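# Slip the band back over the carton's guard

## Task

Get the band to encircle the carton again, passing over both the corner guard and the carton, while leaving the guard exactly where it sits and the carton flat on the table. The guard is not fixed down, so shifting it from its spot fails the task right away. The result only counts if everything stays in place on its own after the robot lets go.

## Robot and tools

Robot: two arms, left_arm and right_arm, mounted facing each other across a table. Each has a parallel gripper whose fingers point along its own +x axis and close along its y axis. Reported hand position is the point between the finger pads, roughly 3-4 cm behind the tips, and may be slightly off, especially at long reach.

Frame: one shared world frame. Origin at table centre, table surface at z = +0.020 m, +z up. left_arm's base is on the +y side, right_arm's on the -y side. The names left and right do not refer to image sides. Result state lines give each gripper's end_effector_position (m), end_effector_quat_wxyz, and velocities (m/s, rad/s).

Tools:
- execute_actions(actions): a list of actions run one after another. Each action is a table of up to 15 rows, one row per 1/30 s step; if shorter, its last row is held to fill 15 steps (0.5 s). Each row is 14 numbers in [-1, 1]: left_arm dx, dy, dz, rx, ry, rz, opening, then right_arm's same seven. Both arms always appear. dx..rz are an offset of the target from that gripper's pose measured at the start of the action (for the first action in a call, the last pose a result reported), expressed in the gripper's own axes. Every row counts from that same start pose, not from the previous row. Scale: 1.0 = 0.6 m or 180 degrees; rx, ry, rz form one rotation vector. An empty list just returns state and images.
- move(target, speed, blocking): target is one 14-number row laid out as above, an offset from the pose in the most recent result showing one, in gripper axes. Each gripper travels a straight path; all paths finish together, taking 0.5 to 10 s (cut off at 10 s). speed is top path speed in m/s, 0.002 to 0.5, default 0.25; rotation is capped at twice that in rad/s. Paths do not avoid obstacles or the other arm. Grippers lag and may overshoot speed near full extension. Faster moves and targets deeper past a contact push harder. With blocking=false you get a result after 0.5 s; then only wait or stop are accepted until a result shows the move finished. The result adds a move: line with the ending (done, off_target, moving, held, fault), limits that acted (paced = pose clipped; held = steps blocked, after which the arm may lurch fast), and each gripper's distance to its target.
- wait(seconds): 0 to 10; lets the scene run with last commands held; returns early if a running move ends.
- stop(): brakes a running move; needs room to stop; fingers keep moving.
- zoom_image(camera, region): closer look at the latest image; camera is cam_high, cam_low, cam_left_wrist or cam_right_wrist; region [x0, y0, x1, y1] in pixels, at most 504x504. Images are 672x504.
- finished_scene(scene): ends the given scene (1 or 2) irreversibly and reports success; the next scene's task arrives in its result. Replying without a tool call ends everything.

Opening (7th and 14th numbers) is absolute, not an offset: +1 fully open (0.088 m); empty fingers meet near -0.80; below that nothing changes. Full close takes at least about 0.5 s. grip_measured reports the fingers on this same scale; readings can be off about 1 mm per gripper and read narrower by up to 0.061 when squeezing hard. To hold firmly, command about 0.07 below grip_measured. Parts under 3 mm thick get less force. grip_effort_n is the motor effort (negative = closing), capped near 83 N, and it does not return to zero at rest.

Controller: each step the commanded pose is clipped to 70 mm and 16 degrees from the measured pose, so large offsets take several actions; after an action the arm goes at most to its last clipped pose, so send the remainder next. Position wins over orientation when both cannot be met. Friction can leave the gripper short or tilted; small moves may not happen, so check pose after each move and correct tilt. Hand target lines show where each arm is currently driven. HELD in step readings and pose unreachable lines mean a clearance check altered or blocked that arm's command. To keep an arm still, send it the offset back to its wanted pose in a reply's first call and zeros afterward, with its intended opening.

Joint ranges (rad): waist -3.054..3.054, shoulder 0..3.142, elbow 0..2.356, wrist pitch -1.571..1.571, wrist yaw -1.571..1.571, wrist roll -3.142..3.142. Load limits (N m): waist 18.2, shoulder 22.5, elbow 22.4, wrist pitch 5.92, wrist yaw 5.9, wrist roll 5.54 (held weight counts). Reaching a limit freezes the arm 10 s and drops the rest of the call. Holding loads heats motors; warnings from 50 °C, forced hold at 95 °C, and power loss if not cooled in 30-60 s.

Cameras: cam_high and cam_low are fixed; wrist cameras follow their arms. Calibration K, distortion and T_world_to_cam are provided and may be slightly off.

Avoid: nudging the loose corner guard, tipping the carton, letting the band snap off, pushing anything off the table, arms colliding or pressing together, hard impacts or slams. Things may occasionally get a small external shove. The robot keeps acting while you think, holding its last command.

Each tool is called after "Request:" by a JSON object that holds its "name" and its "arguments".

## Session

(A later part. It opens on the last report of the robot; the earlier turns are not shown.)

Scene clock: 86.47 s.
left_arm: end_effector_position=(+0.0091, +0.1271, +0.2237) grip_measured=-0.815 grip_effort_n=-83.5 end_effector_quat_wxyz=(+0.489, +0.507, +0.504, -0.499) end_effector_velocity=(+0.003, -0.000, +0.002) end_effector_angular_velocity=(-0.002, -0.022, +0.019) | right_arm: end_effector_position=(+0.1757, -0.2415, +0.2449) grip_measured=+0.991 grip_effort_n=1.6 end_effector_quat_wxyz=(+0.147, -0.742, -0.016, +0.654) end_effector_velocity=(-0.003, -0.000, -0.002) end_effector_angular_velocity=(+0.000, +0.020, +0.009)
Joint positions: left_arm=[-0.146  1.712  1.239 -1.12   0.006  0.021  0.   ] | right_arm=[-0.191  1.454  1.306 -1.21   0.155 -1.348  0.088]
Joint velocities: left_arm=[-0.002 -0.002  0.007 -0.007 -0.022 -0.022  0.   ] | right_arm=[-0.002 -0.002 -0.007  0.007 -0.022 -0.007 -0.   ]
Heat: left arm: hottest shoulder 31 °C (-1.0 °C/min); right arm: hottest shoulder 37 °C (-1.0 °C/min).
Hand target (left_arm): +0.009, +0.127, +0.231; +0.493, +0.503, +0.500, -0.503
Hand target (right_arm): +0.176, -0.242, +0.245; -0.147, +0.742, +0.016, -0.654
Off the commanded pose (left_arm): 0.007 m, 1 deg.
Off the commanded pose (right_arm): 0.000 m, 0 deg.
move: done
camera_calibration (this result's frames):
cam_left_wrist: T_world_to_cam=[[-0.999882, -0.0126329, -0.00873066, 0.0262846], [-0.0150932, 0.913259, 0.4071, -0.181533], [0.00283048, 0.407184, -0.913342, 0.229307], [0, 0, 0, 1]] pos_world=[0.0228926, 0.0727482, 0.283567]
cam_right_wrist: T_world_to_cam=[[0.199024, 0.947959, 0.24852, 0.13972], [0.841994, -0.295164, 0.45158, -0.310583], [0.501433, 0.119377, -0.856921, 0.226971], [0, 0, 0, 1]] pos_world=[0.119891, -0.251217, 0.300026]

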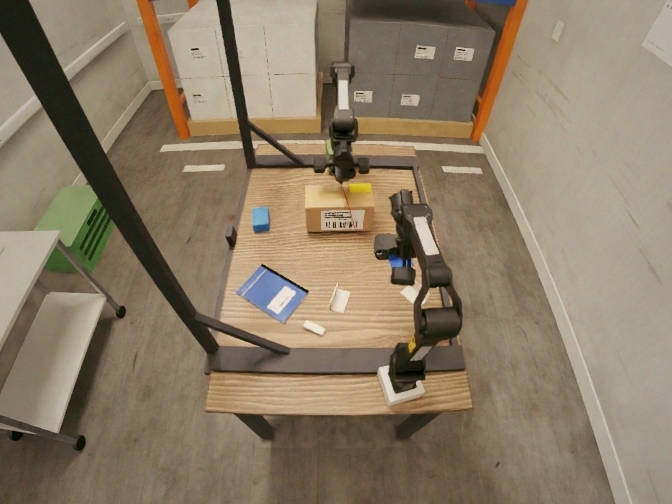

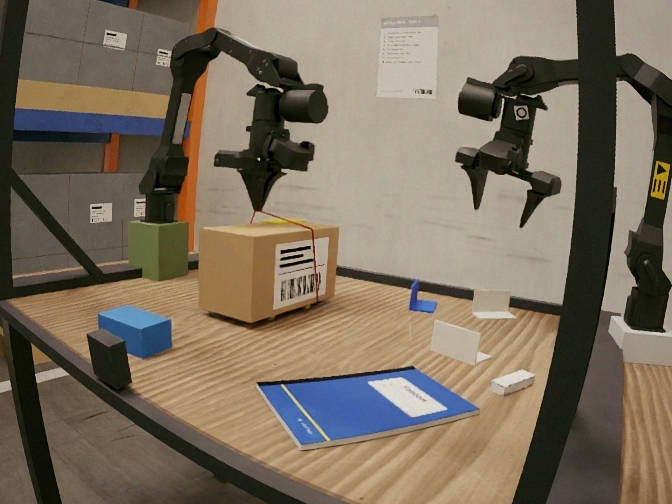

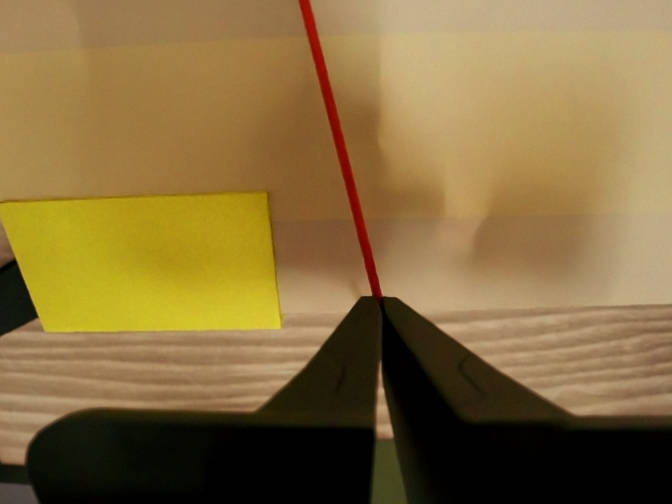

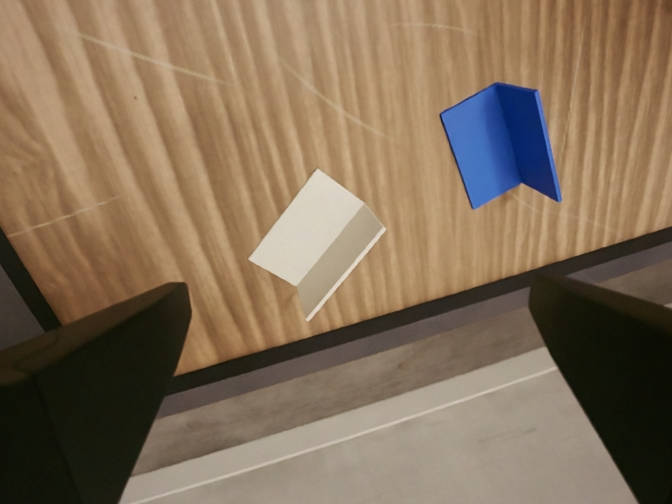

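Request:
{"name": "move", "arguments": {"target": [-0.015,0,-0.075,0,0,0,-0.9,0,0,0,0,0,0,1], "speed": 0.05}}

Scene clock: 90.73 s.
left_arm: end_effector_position=(+0.0106, +0.1624, +0.2333) grip_measured=-0.815 grip_effort_n=-83.5 end_effector_quat_wxyz=(+0.497, +0.502, +0.499, -0.502) end_effector_velocity=(-0.001, +0.007, -0.000) end_effector_angular_velocity=(+0.022, -0.007, -0.015) | right_arm: end_effector_position=(+0.1757, -0.2415, +0.2449) grip_measured=+0.991 grip_effort_n=1.2 end_effector_quat_wxyz=(+0.147, -0.742, -0.016, +0.654) end_effector_velocity=(-0.003, -0.000, -0.000) end_effector_angular_velocity=(+0.003, +0.017, +0.023)
Joint positions: left_arm=[-0.141  1.556  1.111 -1.129  0.002  0.021  0.   ] | right_arm=[-0.191  1.454  1.306 -1.21   0.155 -1.348  0.088]
Joint velocities: left_arm=[-0.007 -0.007 -0.007 -0.022 -0.007  0.007  0.   ] | right_arm=[-0.002 -0.007 -0.007  0.007 -0.022 -0.022  0.   ]
Heat: left arm: hottest shoulder 32 °C (+0.0 °C/min); right arm: hottest shoulder 37 °C (-1.0 °C/min).
Hand target (left_arm): +0.009, +0.172, +0.234; +0.490, +0.507, +0.504, -0.499
Hand target (right_arm): +0.176, -0.242, +0.245; -0.147, +0.742, +0.016, -0.654
Off the commanded pose (left_arm): 0.010 m, 1 deg.
Off the commanded pose (right_arm): 0.000 m, 0 deg.
move: off_target (left_arm)
camera_calibration (this result's frames):
cam_left_wrist: T_world_to_cam=[[-0.999763, -0.016987, -0.0136062, 0.0302053], [-0.0209419, 0.921058, 0.388863, -0.214612], [0.00592653, 0.389055, -0.921195, 0.228544], [0, 0, 0, 1]] pos_world=[0.0243492, 0.109267, 0.294399]
cam_right_wrist: T_world_to_cam=[[0.199024, 0.947959, 0.24852, 0.13972], [0.841994, -0.295164, 0.45158, -0.310583], [0.501433, 0.119377, -0.856921, 0.226971], [0, 0, 0, 1]] pos_world=[0.119891, -0.251217, 0.300026]

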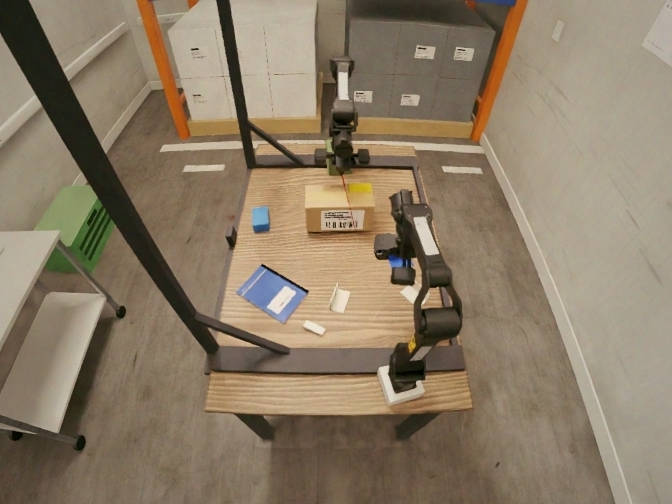

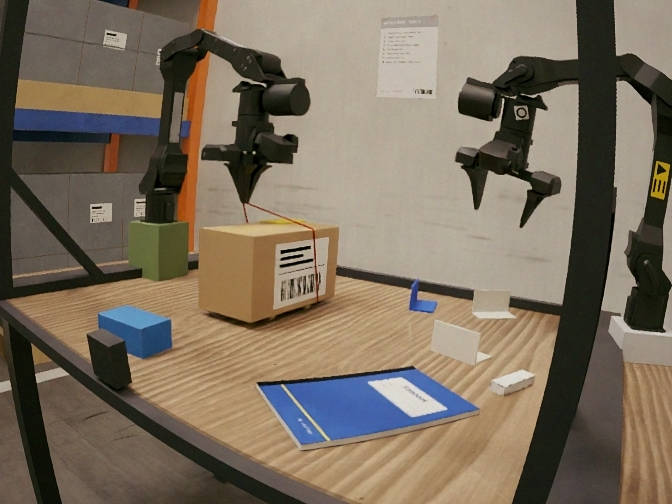

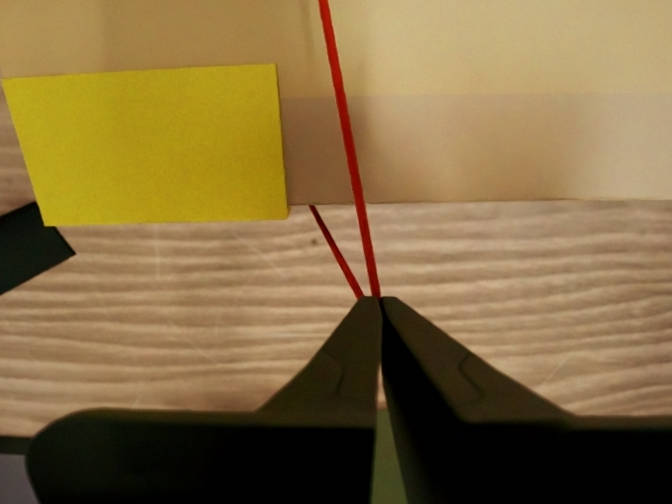

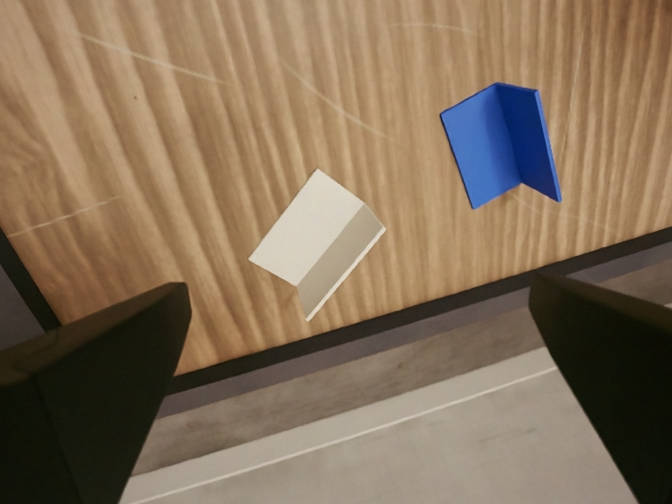

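Request:
{"name": "move", "arguments": {"target": [0,0.097,-0.012,0,0,0,-0.9,0,0,0,0,0,0,1], "speed": 0.05}}

Scene clock: 94.53 s.
left_arm: end_effector_position=(+0.0672, +0.1655, +0.2336) grip_measured=-0.815 grip_effort_n=-83.5 end_effector_quat_wxyz=(+0.501, +0.499, +0.494, -0.507) end_effector_velocity=(+0.000, +0.006, -0.001) end_effector_angular_velocity=(+0.028, -0.001, -0.005) | right_arm: end_effector_position=(+0.1757, -0.2415, +0.2449) grip_measured=+0.991 grip_effort_n=1.6 end_effector_quat_wxyz=(+0.147, -0.742, -0.016, +0.654) end_effector_velocity=(-0.000, -0.002, -0.001) end_effector_angular_velocity=(-0.011, +0.002, +0.020)
Joint positions: left_arm=[ 0.074  1.556  1.112 -1.113  0.004  0.239  0.   ] | right_arm=[-0.191  1.454  1.306 -1.21   0.155 -1.348  0.088]
Joint velocities: left_arm=[ 0.002  0.002 -0.002 -0.022 -0.007  0.007  0.   ] | right_arm=[-0.002 -0.002 -0.002 -0.007 -0.007 -0.022  0.   ]
Heat: left arm: hottest shoulder 32 °C (+0.0 °C/min); right arm: hottest shoulder 37 °C (-2.0 °C/min).
Hand target (left_arm): +0.069, +0.169, +0.234; +0.497, +0.503, +0.498, -0.502
Hand target (right_arm): +0.176, -0.242, +0.245; -0.147, +0.742, +0.016, -0.654
Off the commanded pose (left_arm): 0.004 m, 1 deg.
Off the commanded pose (right_arm): 0.000 m, 0 deg.
move: done
camera_calibration (this result's frames):
cam_left_wrist: T_world_to_cam=[[-0.999785, -0.0153005, -0.0140104, 0.0866594], [-0.0194218, 0.927703, 0.372812, -0.213893], [0.00729326, 0.373004, -0.927801, 0.231373], [0, 0, 0, 1]] pos_world=[0.0807991, 0.113452, 0.295624]
cam_right_wrist: T_world_to_cam=[[0.199024, 0.947959, 0.24852, 0.13972], [0.841994, -0.295164, 0.45158, -0.310583], [0.501433, 0.119377, -0.856921, 0.226971], [0, 0, 0, 1]] pos_world=[0.119891, -0.251217, 0.300026]

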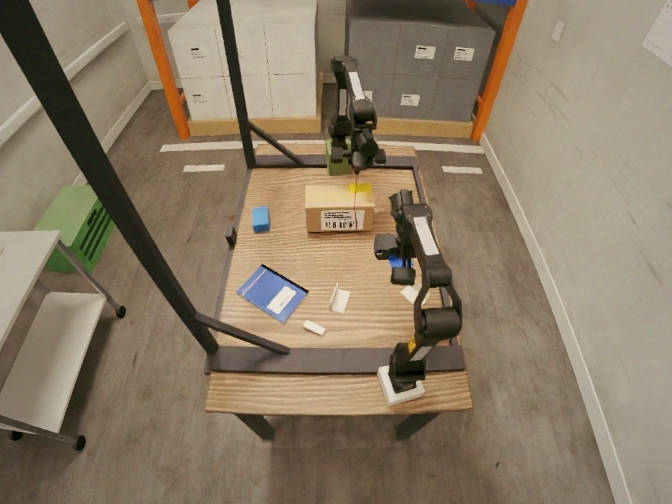

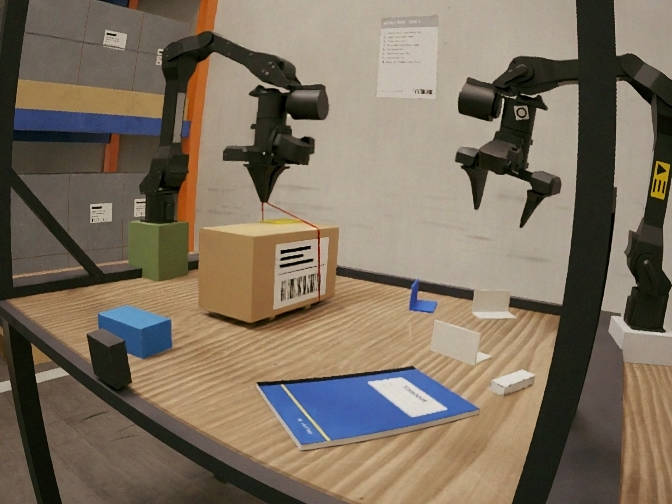

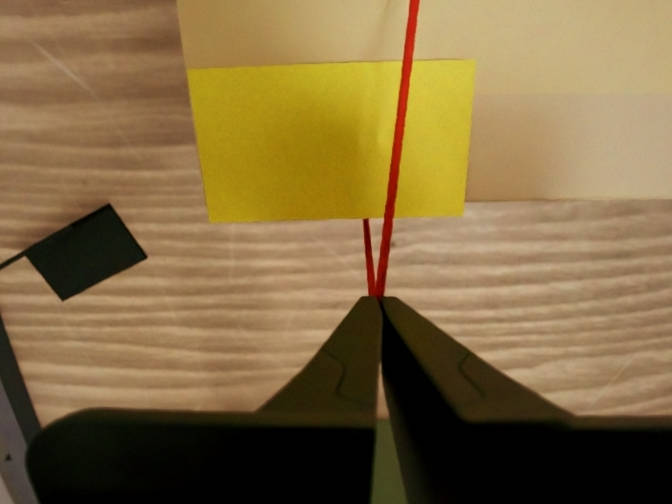

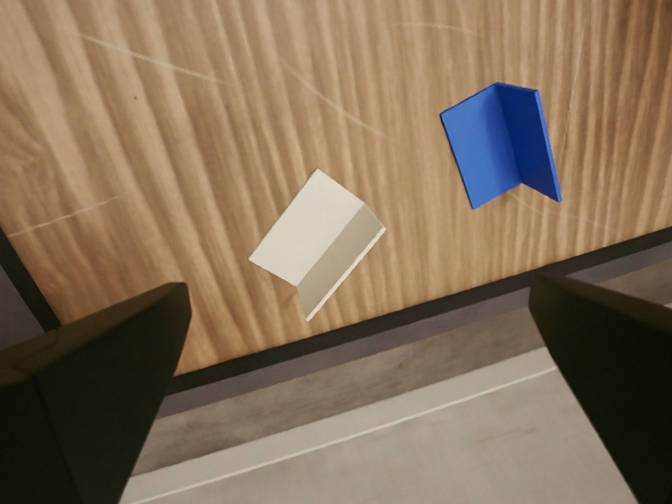

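Request:
{"name": "zoom_image", "arguments": {"camera": "cam_high", "region": [290,160,400,245]}}

Request:
{"name": "zoom_image", "arguments": {"camera": "cam_low", "region": [190,180,360,340]}}

Region (290, 160, 400, 245) of cam_high's 672x504 image, scaled by 4.582, with more detail than that image has; it fills the top 389 rows of this view, and the rest is white.

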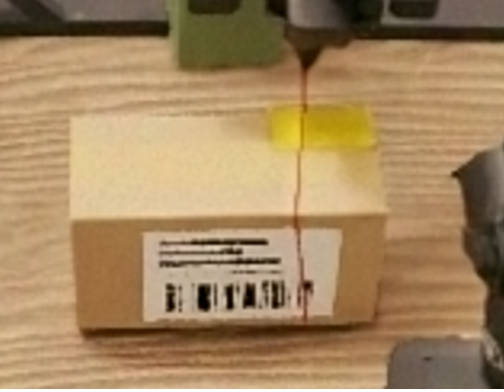

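Region (190, 180, 360, 340) of cam_low's 672x504 image, scaled by 2.965, with more detail than that image has; it fills the top 474 rows of this view, and the rest is white.

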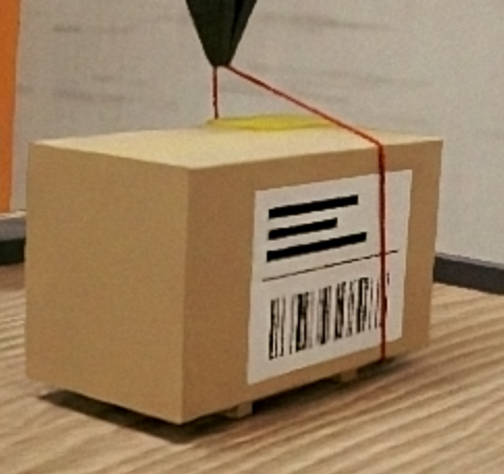

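Request:
{"name": "move", "arguments": {"target": [0,0.022,-0.004,0,0.006,0,-0.9,0,0,0,0,0,0,1], "speed": 0.03}}

Request:
{"name": "zoom_image", "arguments": {"camera": "cam_high", "region": [290,160,400,245]}}

Scene clock: 104.80 s.
left_arm: end_effector_position=(+0.0778, +0.1635, +0.2355) grip_measured=-0.815 grip_effort_n=-83.5 end_effector_quat_wxyz=(+0.502, +0.497, +0.491, -0.510) end_effector_velocity=(+0.001, +0.001, +0.001) end_effector_angular_velocity=(+0.004, -0.006, +0.025) | right_arm: end_effector_position=(+0.1757, -0.2415, +0.2449) grip_measured=+0.991 grip_effort_n=1.6 end_effector_quat_wxyz=(+0.147, -0.742, -0.016, +0.654) end_effector_velocity=(-0.003, +0.001, -0.000) end_effector_angular_velocity=(+0.005, +0.020, +0.009)
Joint positions: left_arm=[ 0.113  1.565  1.129 -1.113  0.008  0.28   0.   ] | right_arm=[-0.191  1.454  1.306 -1.21   0.155 -1.348  0.088]
Joint velocities: left_arm=[ 0.002 -0.002  0.002 -0.007 -0.007 -0.022  0.   ] | right_arm=[-0.002 -0.002 -0.002  0.007 -0.022 -0.007 -0.   ]
Heat: left arm: hottest shoulder 32 °C (+0.0 °C/min); right arm: hottest shoulder 37 °C (-2.0 °C/min).
Hand target (left_arm): +0.080, +0.168, +0.234; +0.496, +0.503, +0.498, -0.502
Hand target (right_arm): +0.176, -0.242, +0.245; -0.147, +0.742, +0.016, -0.654
Off the commanded pose (left_arm): 0.005 m, 2 deg.
Off the commanded pose (right_arm): 0.000 m, 0 deg.
move: done
camera_calibration (this result's frames):
cam_left_wrist: T_world_to_cam=[[-0.999837, -0.0123076, -0.0132149, 0.0965265], [-0.0162838, 0.930818, 0.36512, -0.211414], [0.00780694, 0.365276, -0.930867, 0.235725], [0, 0, 0, 1]] pos_world=[0.0912279, 0.111871, 0.297896]
cam_right_wrist: T_world_to_cam=[[0.199024, 0.947959, 0.24852, 0.13972], [0.841994, -0.295164, 0.45158, -0.310583], [0.501433, 0.119377, -0.856921, 0.226971], [0, 0, 0, 1]] pos_world=[0.119891, -0.251217, 0.300026]

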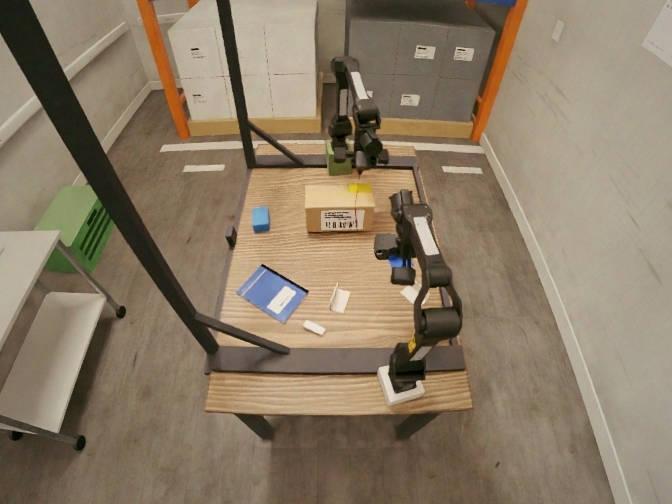

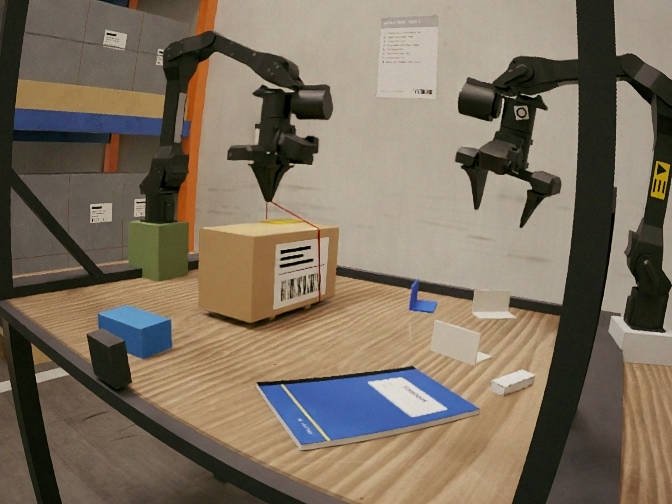

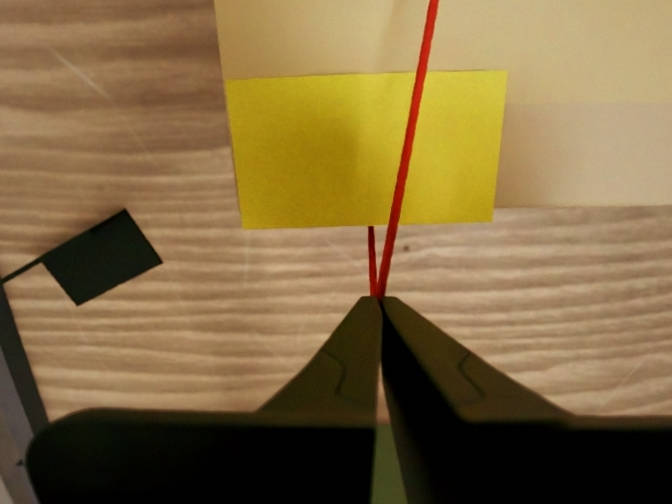

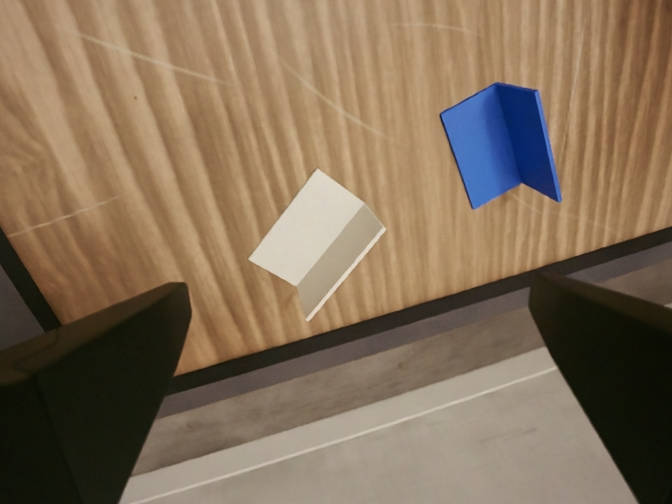

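Region (290, 160, 400, 245) of cam_high's 672x504 image, scaled by 4.582, with more detail than that image has; it fills the top 389 rows of this view, and the rest is white.

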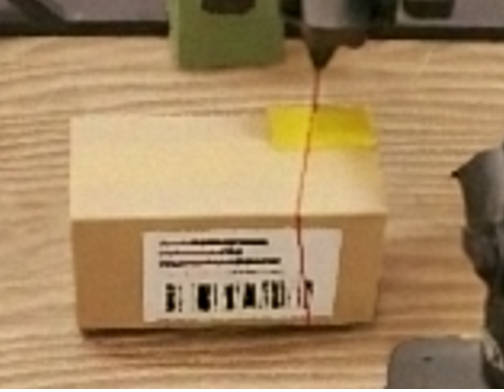

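Request:
{"name": "move", "arguments": {"target": [0.05,-0.014,0.01,0,0.01,0,-0.9,0,0,0,0,0,0,1], "speed": 0.04}}

Scene clock: 120.17 s.
left_arm: end_effector_position=(+0.0692, +0.1500, +0.2128) grip_measured=-0.815 grip_effort_n=-83.5 end_effector_quat_wxyz=(+0.502, +0.497, +0.488, -0.513) end_effector_velocity=(+0.003, -0.004, -0.001) end_effector_angular_velocity=(-0.015, -0.011, -0.005) | right_arm: end_effector_position=(+0.1757, -0.2415, +0.2449) grip_measured=+0.991 grip_effort_n=1.6 end_effector_quat_wxyz=(+0.147, -0.742, -0.016, +0.654) end_effector_velocity=(-0.004, -0.002, -0.001) end_effector_angular_velocity=(-0.012, +0.016, +0.028)
Joint positions: left_arm=[ 0.072  1.622  1.095 -1.014  0.01   0.247  0.   ] | right_arm=[-0.191  1.454  1.306 -1.21   0.155 -1.348  0.088]
Joint velocities: left_arm=[ 0.002  0.002 -0.002  0.022 -0.007  0.007  0.   ] | right_arm=[ 0.002 -0.002 -0.002 -0.007 -0.022 -0.022 -0.   ]
Heat: left arm: hottest shoulder 32 °C (+0.0 °C/min); right arm: hottest shoulder 37 °C (-1.0 °C/min).
Hand target (left_arm): +0.069, +0.157, +0.206; +0.494, +0.505, +0.499, -0.502
Hand target (right_arm): +0.176, -0.242, +0.245; -0.147, +0.742, +0.016, -0.654
Off the commanded pose (left_arm): 0.010 m, 2 deg.
Off the commanded pose (right_arm): 0.000 m, 0 deg.
move: off_target (left_arm)
camera_calibration (this result's frames):
cam_left_wrist: T_world_to_cam=[[-0.999919, -0.00583281, -0.0113338, 0.0861634], [-0.00950792, 0.933516, 0.35841, -0.190136], [0.00848971, 0.358489, -0.933495, 0.221105], [0, 0, 0, 1]] pos_world=[0.0824715, 0.0987336, 0.275523]
cam_right_wrist: T_world_to_cam=[[0.199024, 0.947959, 0.24852, 0.13972], [0.841994, -0.295164, 0.45158, -0.310583], [0.501433, 0.119377, -0.856921, 0.226971], [0, 0, 0, 1]] pos_world=[0.119891, -0.251217, 0.300026]

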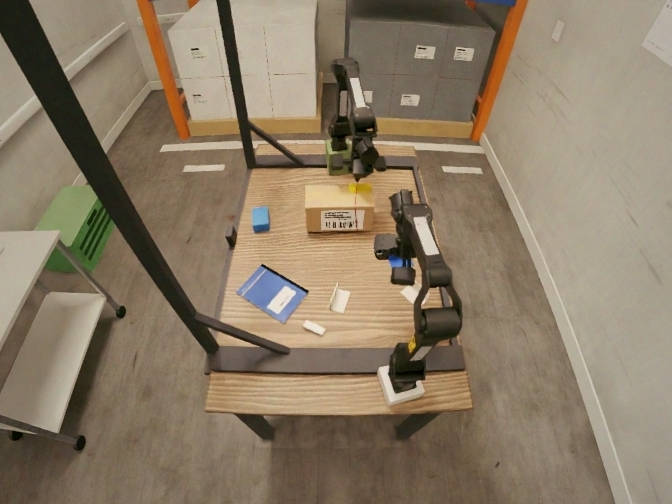

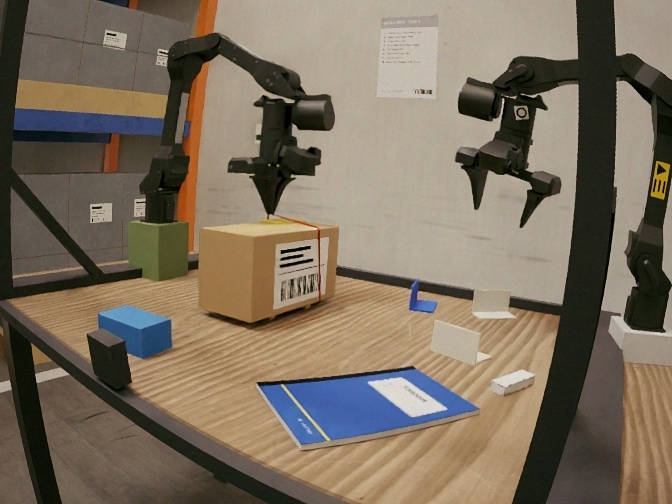

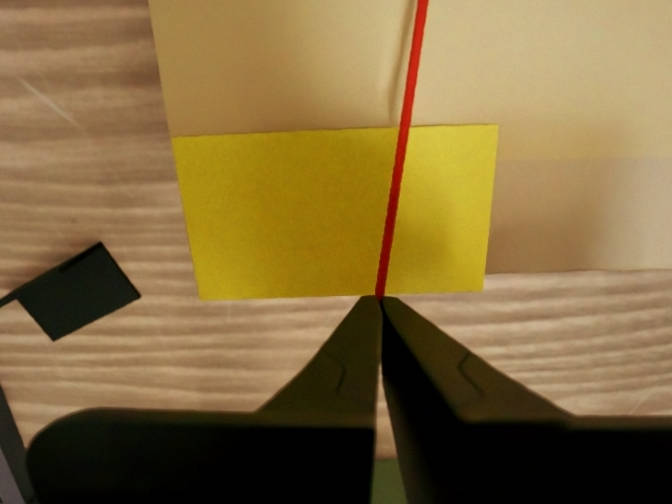

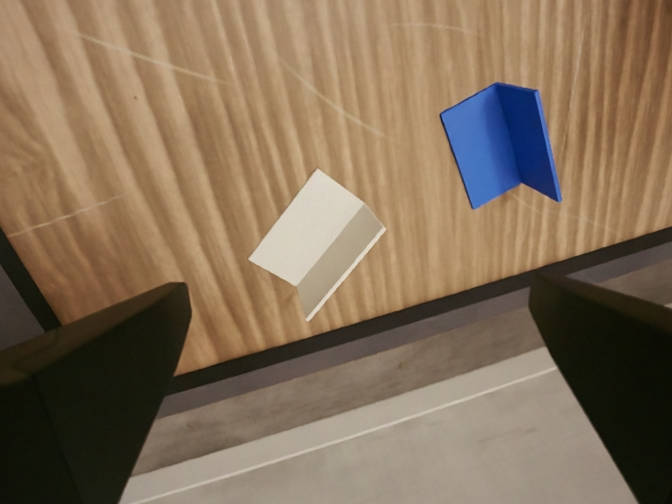

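Request:
{"name": "execute_actions", "arguments": {"actions": [[[0.008,0.012,-0.004,0,0.01,0,-0.9,0,0,0,0,0,0,1]],[[0,0,0,0,0,0,-0.8,0,0,0,0,0,0,1],[0,0,0,0,0,0,-0.75,0,0,0,0,0,0,1],[0,0,0,0,0,0,-0.7,0,0,0,0,0,0,1],[0,0,0,0,0,0,-0.65,0,0,0,0,0,0,1],[0,0,0,0,0,0,-0.6,0,0,0,0,0,0,1],[0,0,0,0,0,0,-0.5,0,0,0,0,0,0,1],[0,0,0,0,0,0,-0.4,0,0,0,0,0,0,1],[0,0,0,0,0,0,-0.3,0,0,0,0,0,0,1],[-0.01,0,0,0,0,0,-0.3,0,0,0,0,0,0,1],[-0.02,0,0,0,0,0,-0.3,0,0,0,0,0,0,1],[-0.03,0,0,0,0,0,-0.3,0,0,0,0,0,0,1],[-0.04,0,0,0,0,0,-0.3,0,0,0,0,0,0,1],[-0.05,0,0,0,0,0,-0.3,0,0,0,0,0,0,1],[-0.06,0,0,0,0,0,-0.3,0,0,0,0,0,0,1],[-0.07,0,0,0,0,0,-0.3,0,0,0,0,0,0,1]]]}}

Scene clock: 130.07 s.
left_arm: end_effector_position=(+0.0731, +0.1519, +0.2300) grip_measured=-0.320 grip_effort_n=17.0 end_effector_quat_wxyz=(+0.492, +0.502, +0.497, -0.508) end_effector_velocity=(+0.002, +0.001, +0.167) end_effector_angular_velocity=(-0.012, -0.025, -0.024) | right_arm: end_effector_position=(+0.1757, -0.2415, +0.2449) grip_measured=+0.991 grip_effort_n=1.2 end_effector_quat_wxyz=(+0.147, -0.742, -0.016, +0.654) end_effector_velocity=(-0.002, +0.001, +0.000) end_effector_angular_velocity=(+0.006, +0.006, +0.011)
Joint positions: left_arm=[ 0.087  1.627  1.17  -1.116  0.011  0.263  0.023] | right_arm=[-0.191  1.454  1.306 -1.21   0.155 -1.348  0.088]
Joint velocities: left_arm=[-0.002 -0.154  0.515 -0.652 -0.022  0.022  0.009] | right_arm=[ 0.002 -0.002 -0.002  0.007 -0.007 -0.007 -0.   ]
Heat: left arm: hottest shoulder 31 °C (-1.0 °C/min); right arm: hottest shoulder 37 °C (-1.0 °C/min).
Hand target (left_arm): +0.074, +0.150, +0.252; +0.501, +0.497, +0.488, -0.514
Hand target (right_arm): +0.176, -0.242, +0.245; -0.147, +0.742, +0.016, -0.654
Off the commanded pose (left_arm): 0.024 m, 2 deg.
Off the commanded pose (right_arm): 0.000 m, 0 deg.
Step readings (end_effector_position; steps 1 to 15: 1st action; 16 to 30: 2nd action):
0: left_arm (+0.0692, +0.1498, +0.2128) | right_arm (+0.1757, -0.2415, +0.2449)
1: left_arm (+0.0694, +0.1498, +0.2124) | right_arm (+0.1757, -0.2415, +0.2449)
2: left_arm (+0.0703, +0.1495, +0.2123) | right_arm (+0.1757, -0.2415, +0.2449)
4: left_arm (+0.0725, +0.1491, +0.2115) | right_arm (+0.1757, -0.2415, +0.2449)
8: left_arm (+0.0740, +0.1486, +0.2112) | right_arm (+0.1757, -0.2415, +0.2449)
15: left_arm (+0.0742, +0.1482, +0.2115) | right_arm (+0.1757, -0.2415, +0.2449)
16: left_arm (+0.0742, +0.1482, +0.2115) | right_arm (+0.1757, -0.2415, +0.2449)
17: left_arm (+0.0743, +0.1480, +0.2115) | right_arm (+0.1757, -0.2415, +0.2449)
19: left_arm (+0.0742, +0.1473, +0.2115) | right_arm (+0.1757, -0.2415, +0.2449)
23: left_arm (+0.0739, +0.1486, +0.2115) | right_arm (+0.1757, -0.2415, +0.2449)
30: end_effector_position above
camera_calibration (this result's frames):
cam_left_wrist: T_world_to_cam=[[-0.999984, -0.00407314, -0.00392133, 0.0882419], [-0.00527055, 0.922592, 0.38574, -0.202967], [0.00204661, 0.385755, -0.922599, 0.230246], [0, 0, 0, 1]] pos_world=[0.0866995, 0.0987966, 0.291063]
cam_right_wrist: T_world_to_cam=[[0.199024, 0.947959, 0.24852, 0.13972], [0.841994, -0.295164, 0.45158, -0.310583], [0.501433, 0.119377, -0.856921, 0.226971], [0, 0, 0, 1]] pos_world=[0.119891, -0.251217, 0.300026]

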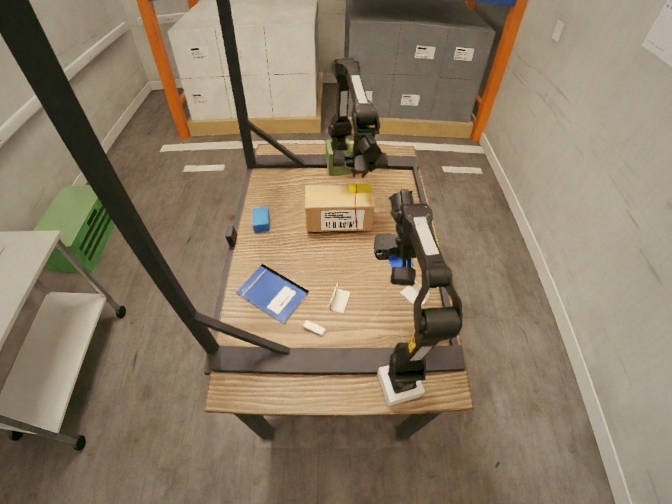

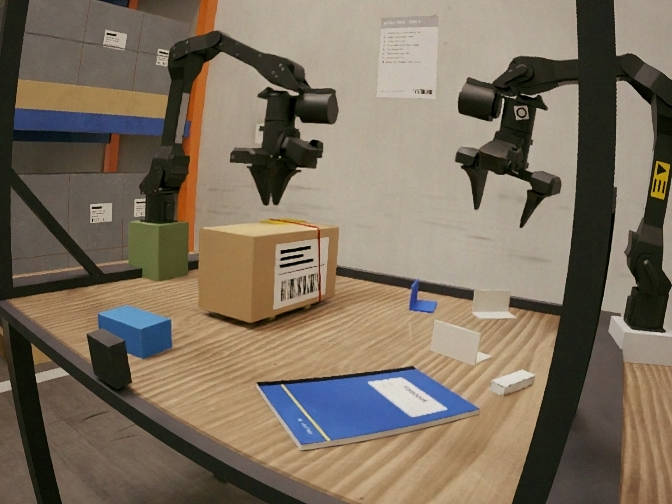

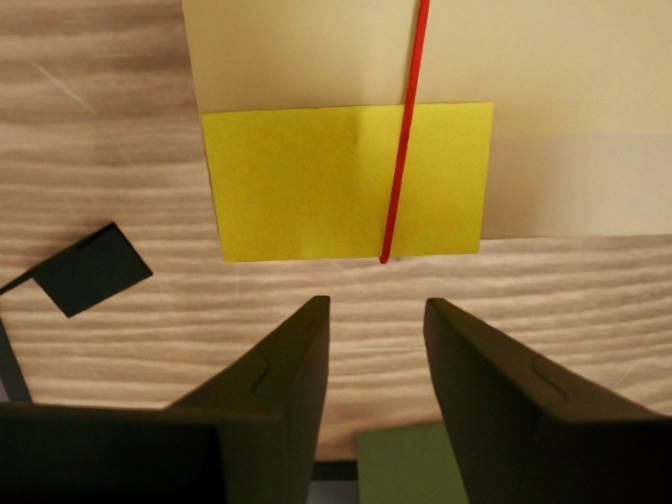

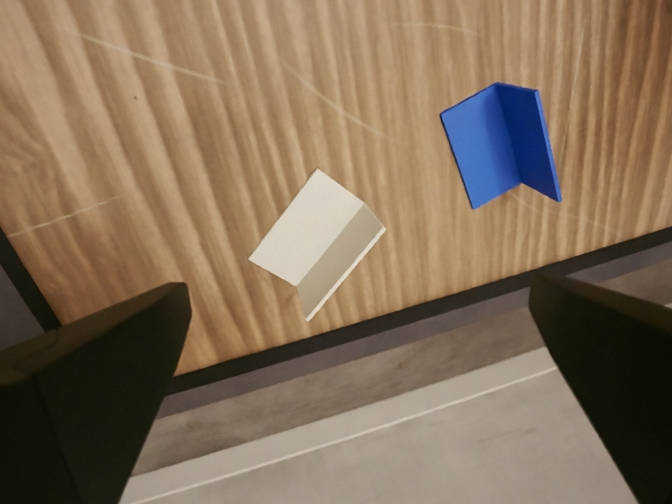

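Request:
{"name": "move", "arguments": {"target": [-0.02,-0.018,0.178,0,0,0,-0.3,0,0,0,0,0,0,1], "speed": 0.15}}

Request:
{"name": "zoom_image", "arguments": {"camera": "cam_high", "region": [290,160,400,245]}}

Scene clock: 135.53 s.
left_arm: end_effector_position=(+0.0615, +0.0472, +0.2461) grip_measured=-0.303 grip_effort_n=16.5 end_effector_quat_wxyz=(+0.495, +0.501, +0.492, -0.512) end_effector_velocity=(-0.002, -0.000, +0.001) end_effector_angular_velocity=(+0.001, +0.008, -0.010) | right_arm: end_effector_position=(+0.1757, -0.2415, +0.2449) grip_measured=+0.991 grip_effort_n=1.6 end_effector_quat_wxyz=(+0.147, -0.742, -0.016, +0.654) end_effector_velocity=(-0.000, -0.002, -0.001) end_effector_angular_velocity=(-0.009, +0.005, +0.006)
Joint positions: left_arm=[-0.008  1.989  1.686 -1.256  0.011  0.171  0.024] | right_arm=[-0.191  1.454  1.306 -1.21   0.155 -1.348  0.088]
Joint velocities: left_arm=[-0.002  0.002  0.007 -0.007  0.007  0.007 -0.   ] | right_arm=[-0.002 -0.002 -0.002 -0.007 -0.007 -0.007 -0.   ]
Heat: left arm: hottest shoulder 32 °C (+1.0 °C/min); right arm: hottest shoulder 37 °C (+0.0 °C/min).
Hand target (left_arm): +0.061, +0.046, +0.241; +0.492, +0.502, +0.497, -0.508
Hand target (right_arm): +0.176, -0.242, +0.245; -0.147, +0.742, +0.016, -0.654
Off the commanded pose (left_arm): 0.005 m, 1 deg.
Off the commanded pose (right_arm): 0.000 m, 0 deg.
move: done
camera_calibration (this result's frames):
cam_left_wrist: T_world_to_cam=[[-0.999982, -0.000698855, -0.00594695, 0.0766102], [-0.00287104, 0.927517, 0.37377, -0.110096], [0.00525468, 0.373781, -0.927502, 0.287162], [0, 0, 0, 1]] pos_world=[0.0747838, -0.00516643, 0.307949]
cam_right_wrist: T_world_to_cam=[[0.199024, 0.947959, 0.24852, 0.13972], [0.841994, -0.295164, 0.45158, -0.310583], [0.501433, 0.119377, -0.856921, 0.226971], [0, 0, 0, 1]] pos_world=[0.119891, -0.251217, 0.300026]

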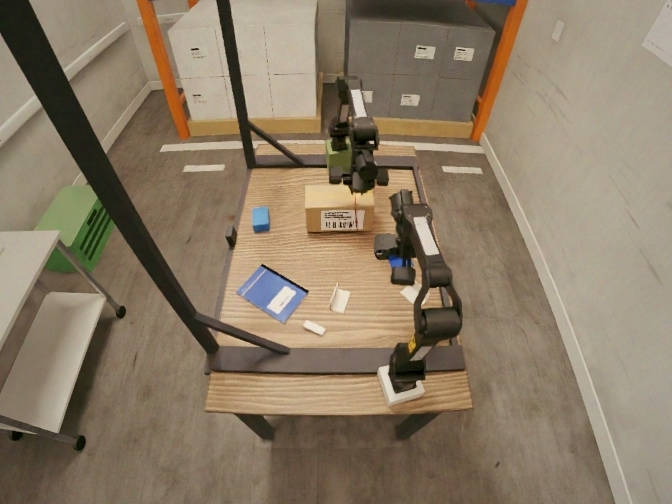

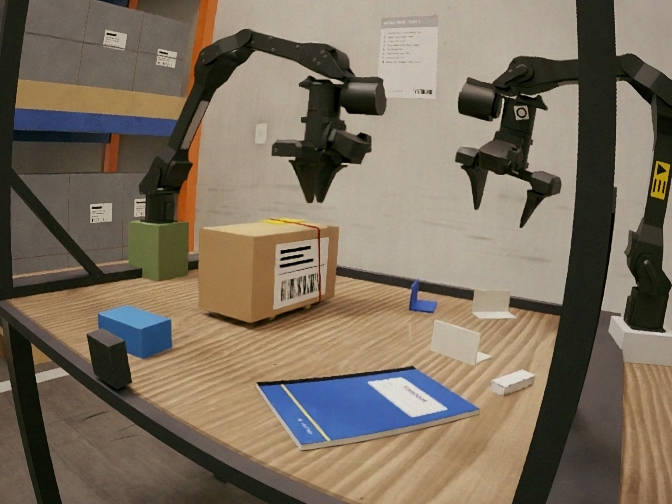

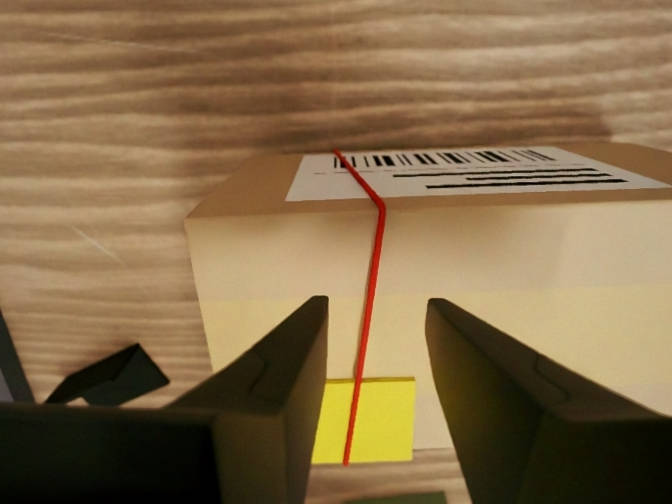

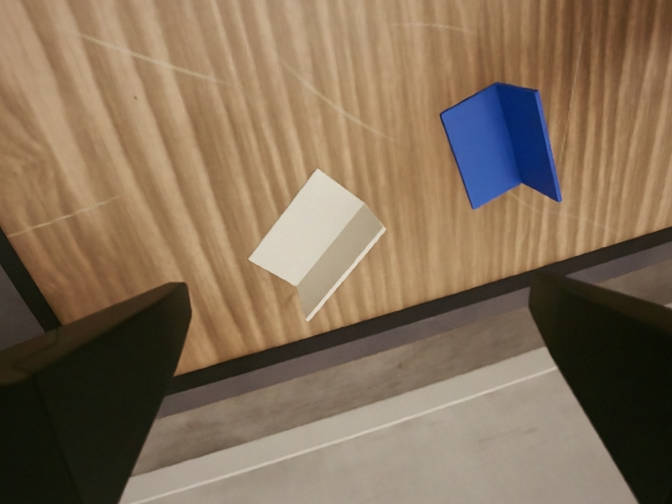

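Region (290, 160, 400, 245) of cam_high's 672x504 image, scaled by 4.582, with more detail than that image has; it fills the top 389 rows of this view, and the rest is white.

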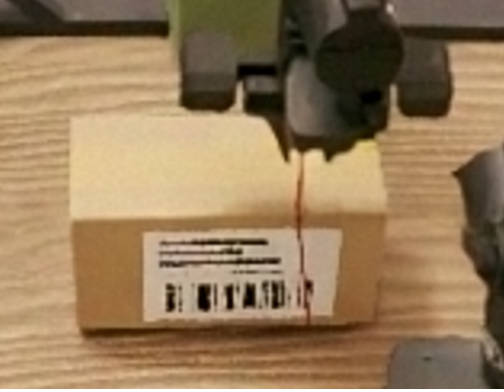

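Request:
{"name": "move", "arguments": {"target": [0.075,0.002,0,0,0.01,0,-0.3,0,0,0,0,0,0,1], "speed": 0.06}}

Scene clock: 144.43 s.
left_arm: end_effector_position=(+0.0621, +0.0443, +0.2097) grip_measured=-0.303 grip_effort_n=17.0 end_effector_quat_wxyz=(+0.493, +0.502, +0.494, -0.510) end_effector_velocity=(-0.000, +0.002, +0.000) end_effector_angular_velocity=(+0.008, -0.006, +0.005) | right_arm: end_effector_position=(+0.1757, -0.2415, +0.2449) grip_measured=+0.991 grip_effort_n=1.2 end_effector_quat_wxyz=(+0.147, -0.742, -0.016, +0.654) end_effector_velocity=(-0.004, -0.006, -0.000) end_effector_angular_velocity=(-0.021, +0.016, +0.028)
Joint positions: left_arm=[-0.008  2.025  1.592 -1.133  0.01   0.171  0.024] | right_arm=[-0.191  1.454  1.306 -1.21   0.155 -1.348  0.088]
Joint velocities: left_arm=[-0.002 -0.002 -0.002 -0.007 -0.007 -0.007 -0.   ] | right_arm=[ 0.002 -0.007 -0.002 -0.022 -0.022 -0.022 -0.   ]
Heat: left arm: hottest shoulder 33 °C (+2.0 °C/min); right arm: hottest shoulder 37 °C (+0.0 °C/min).
Hand target (left_arm): +0.063, +0.047, +0.201; +0.487, +0.508, +0.500, -0.504
Hand target (right_arm): +0.176, -0.242, +0.245; -0.147, +0.742, +0.016, -0.654
Off the commanded pose (left_arm): 0.009 m, 1 deg.
Off the commanded pose (right_arm): 0.000 m, 0 deg.
move: off_target (left_arm)
camera_calibration (this result's frames):
cam_left_wrist: T_world_to_cam=[[-0.999981, -0.000667039, -0.0060833, 0.0770155], [-0.00292996, 0.924893, 0.380216, -0.0950432], [0.00537278, 0.380227, -0.924878, 0.253592], [0, 0, 0, 1]] pos_world=[0.0753731, -0.00846623, 0.271147]
cam_right_wrist: T_world_to_cam=[[0.199024, 0.947959, 0.24852, 0.13972], [0.841994, -0.295164, 0.45158, -0.310583], [0.501433, 0.119377, -0.856921, 0.226971], [0, 0, 0, 1]] pos_world=[0.119891, -0.251217, 0.300026]

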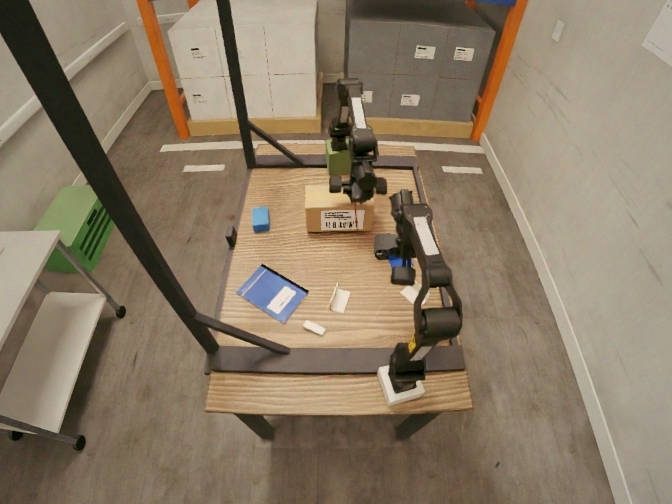

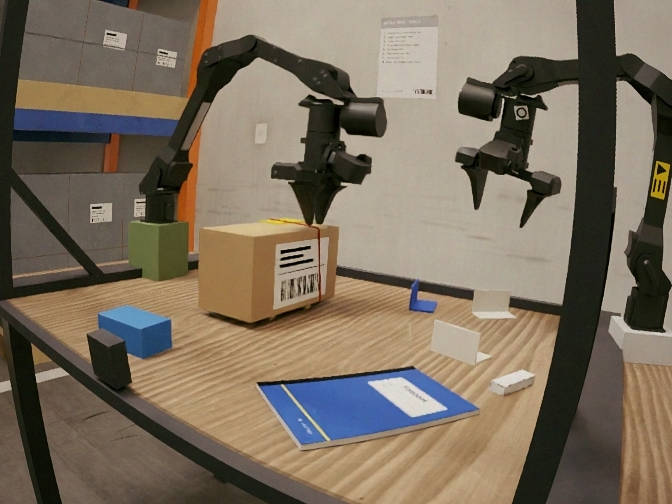

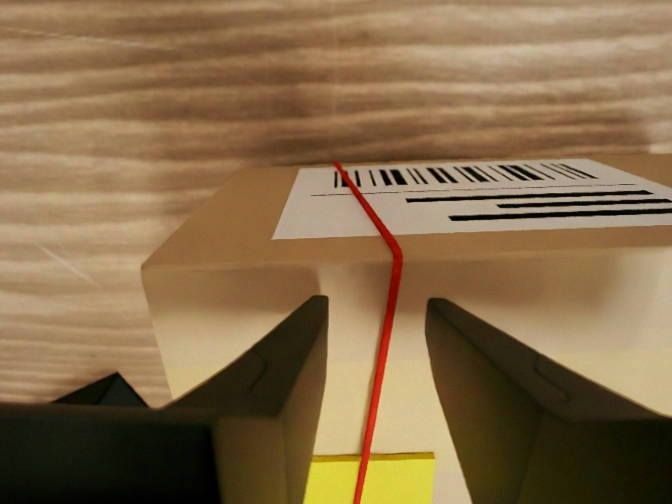

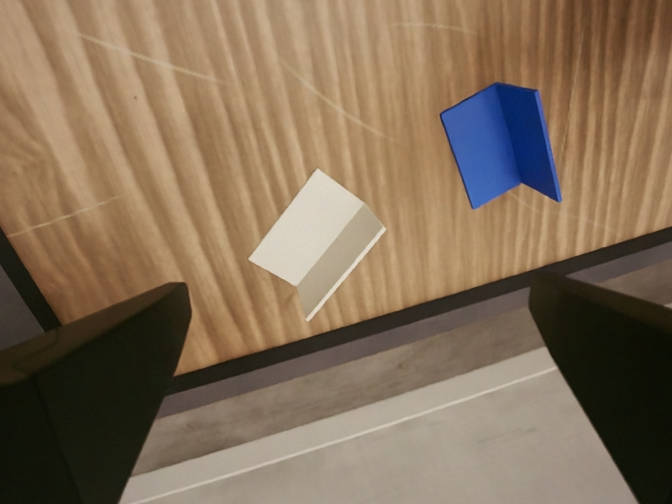

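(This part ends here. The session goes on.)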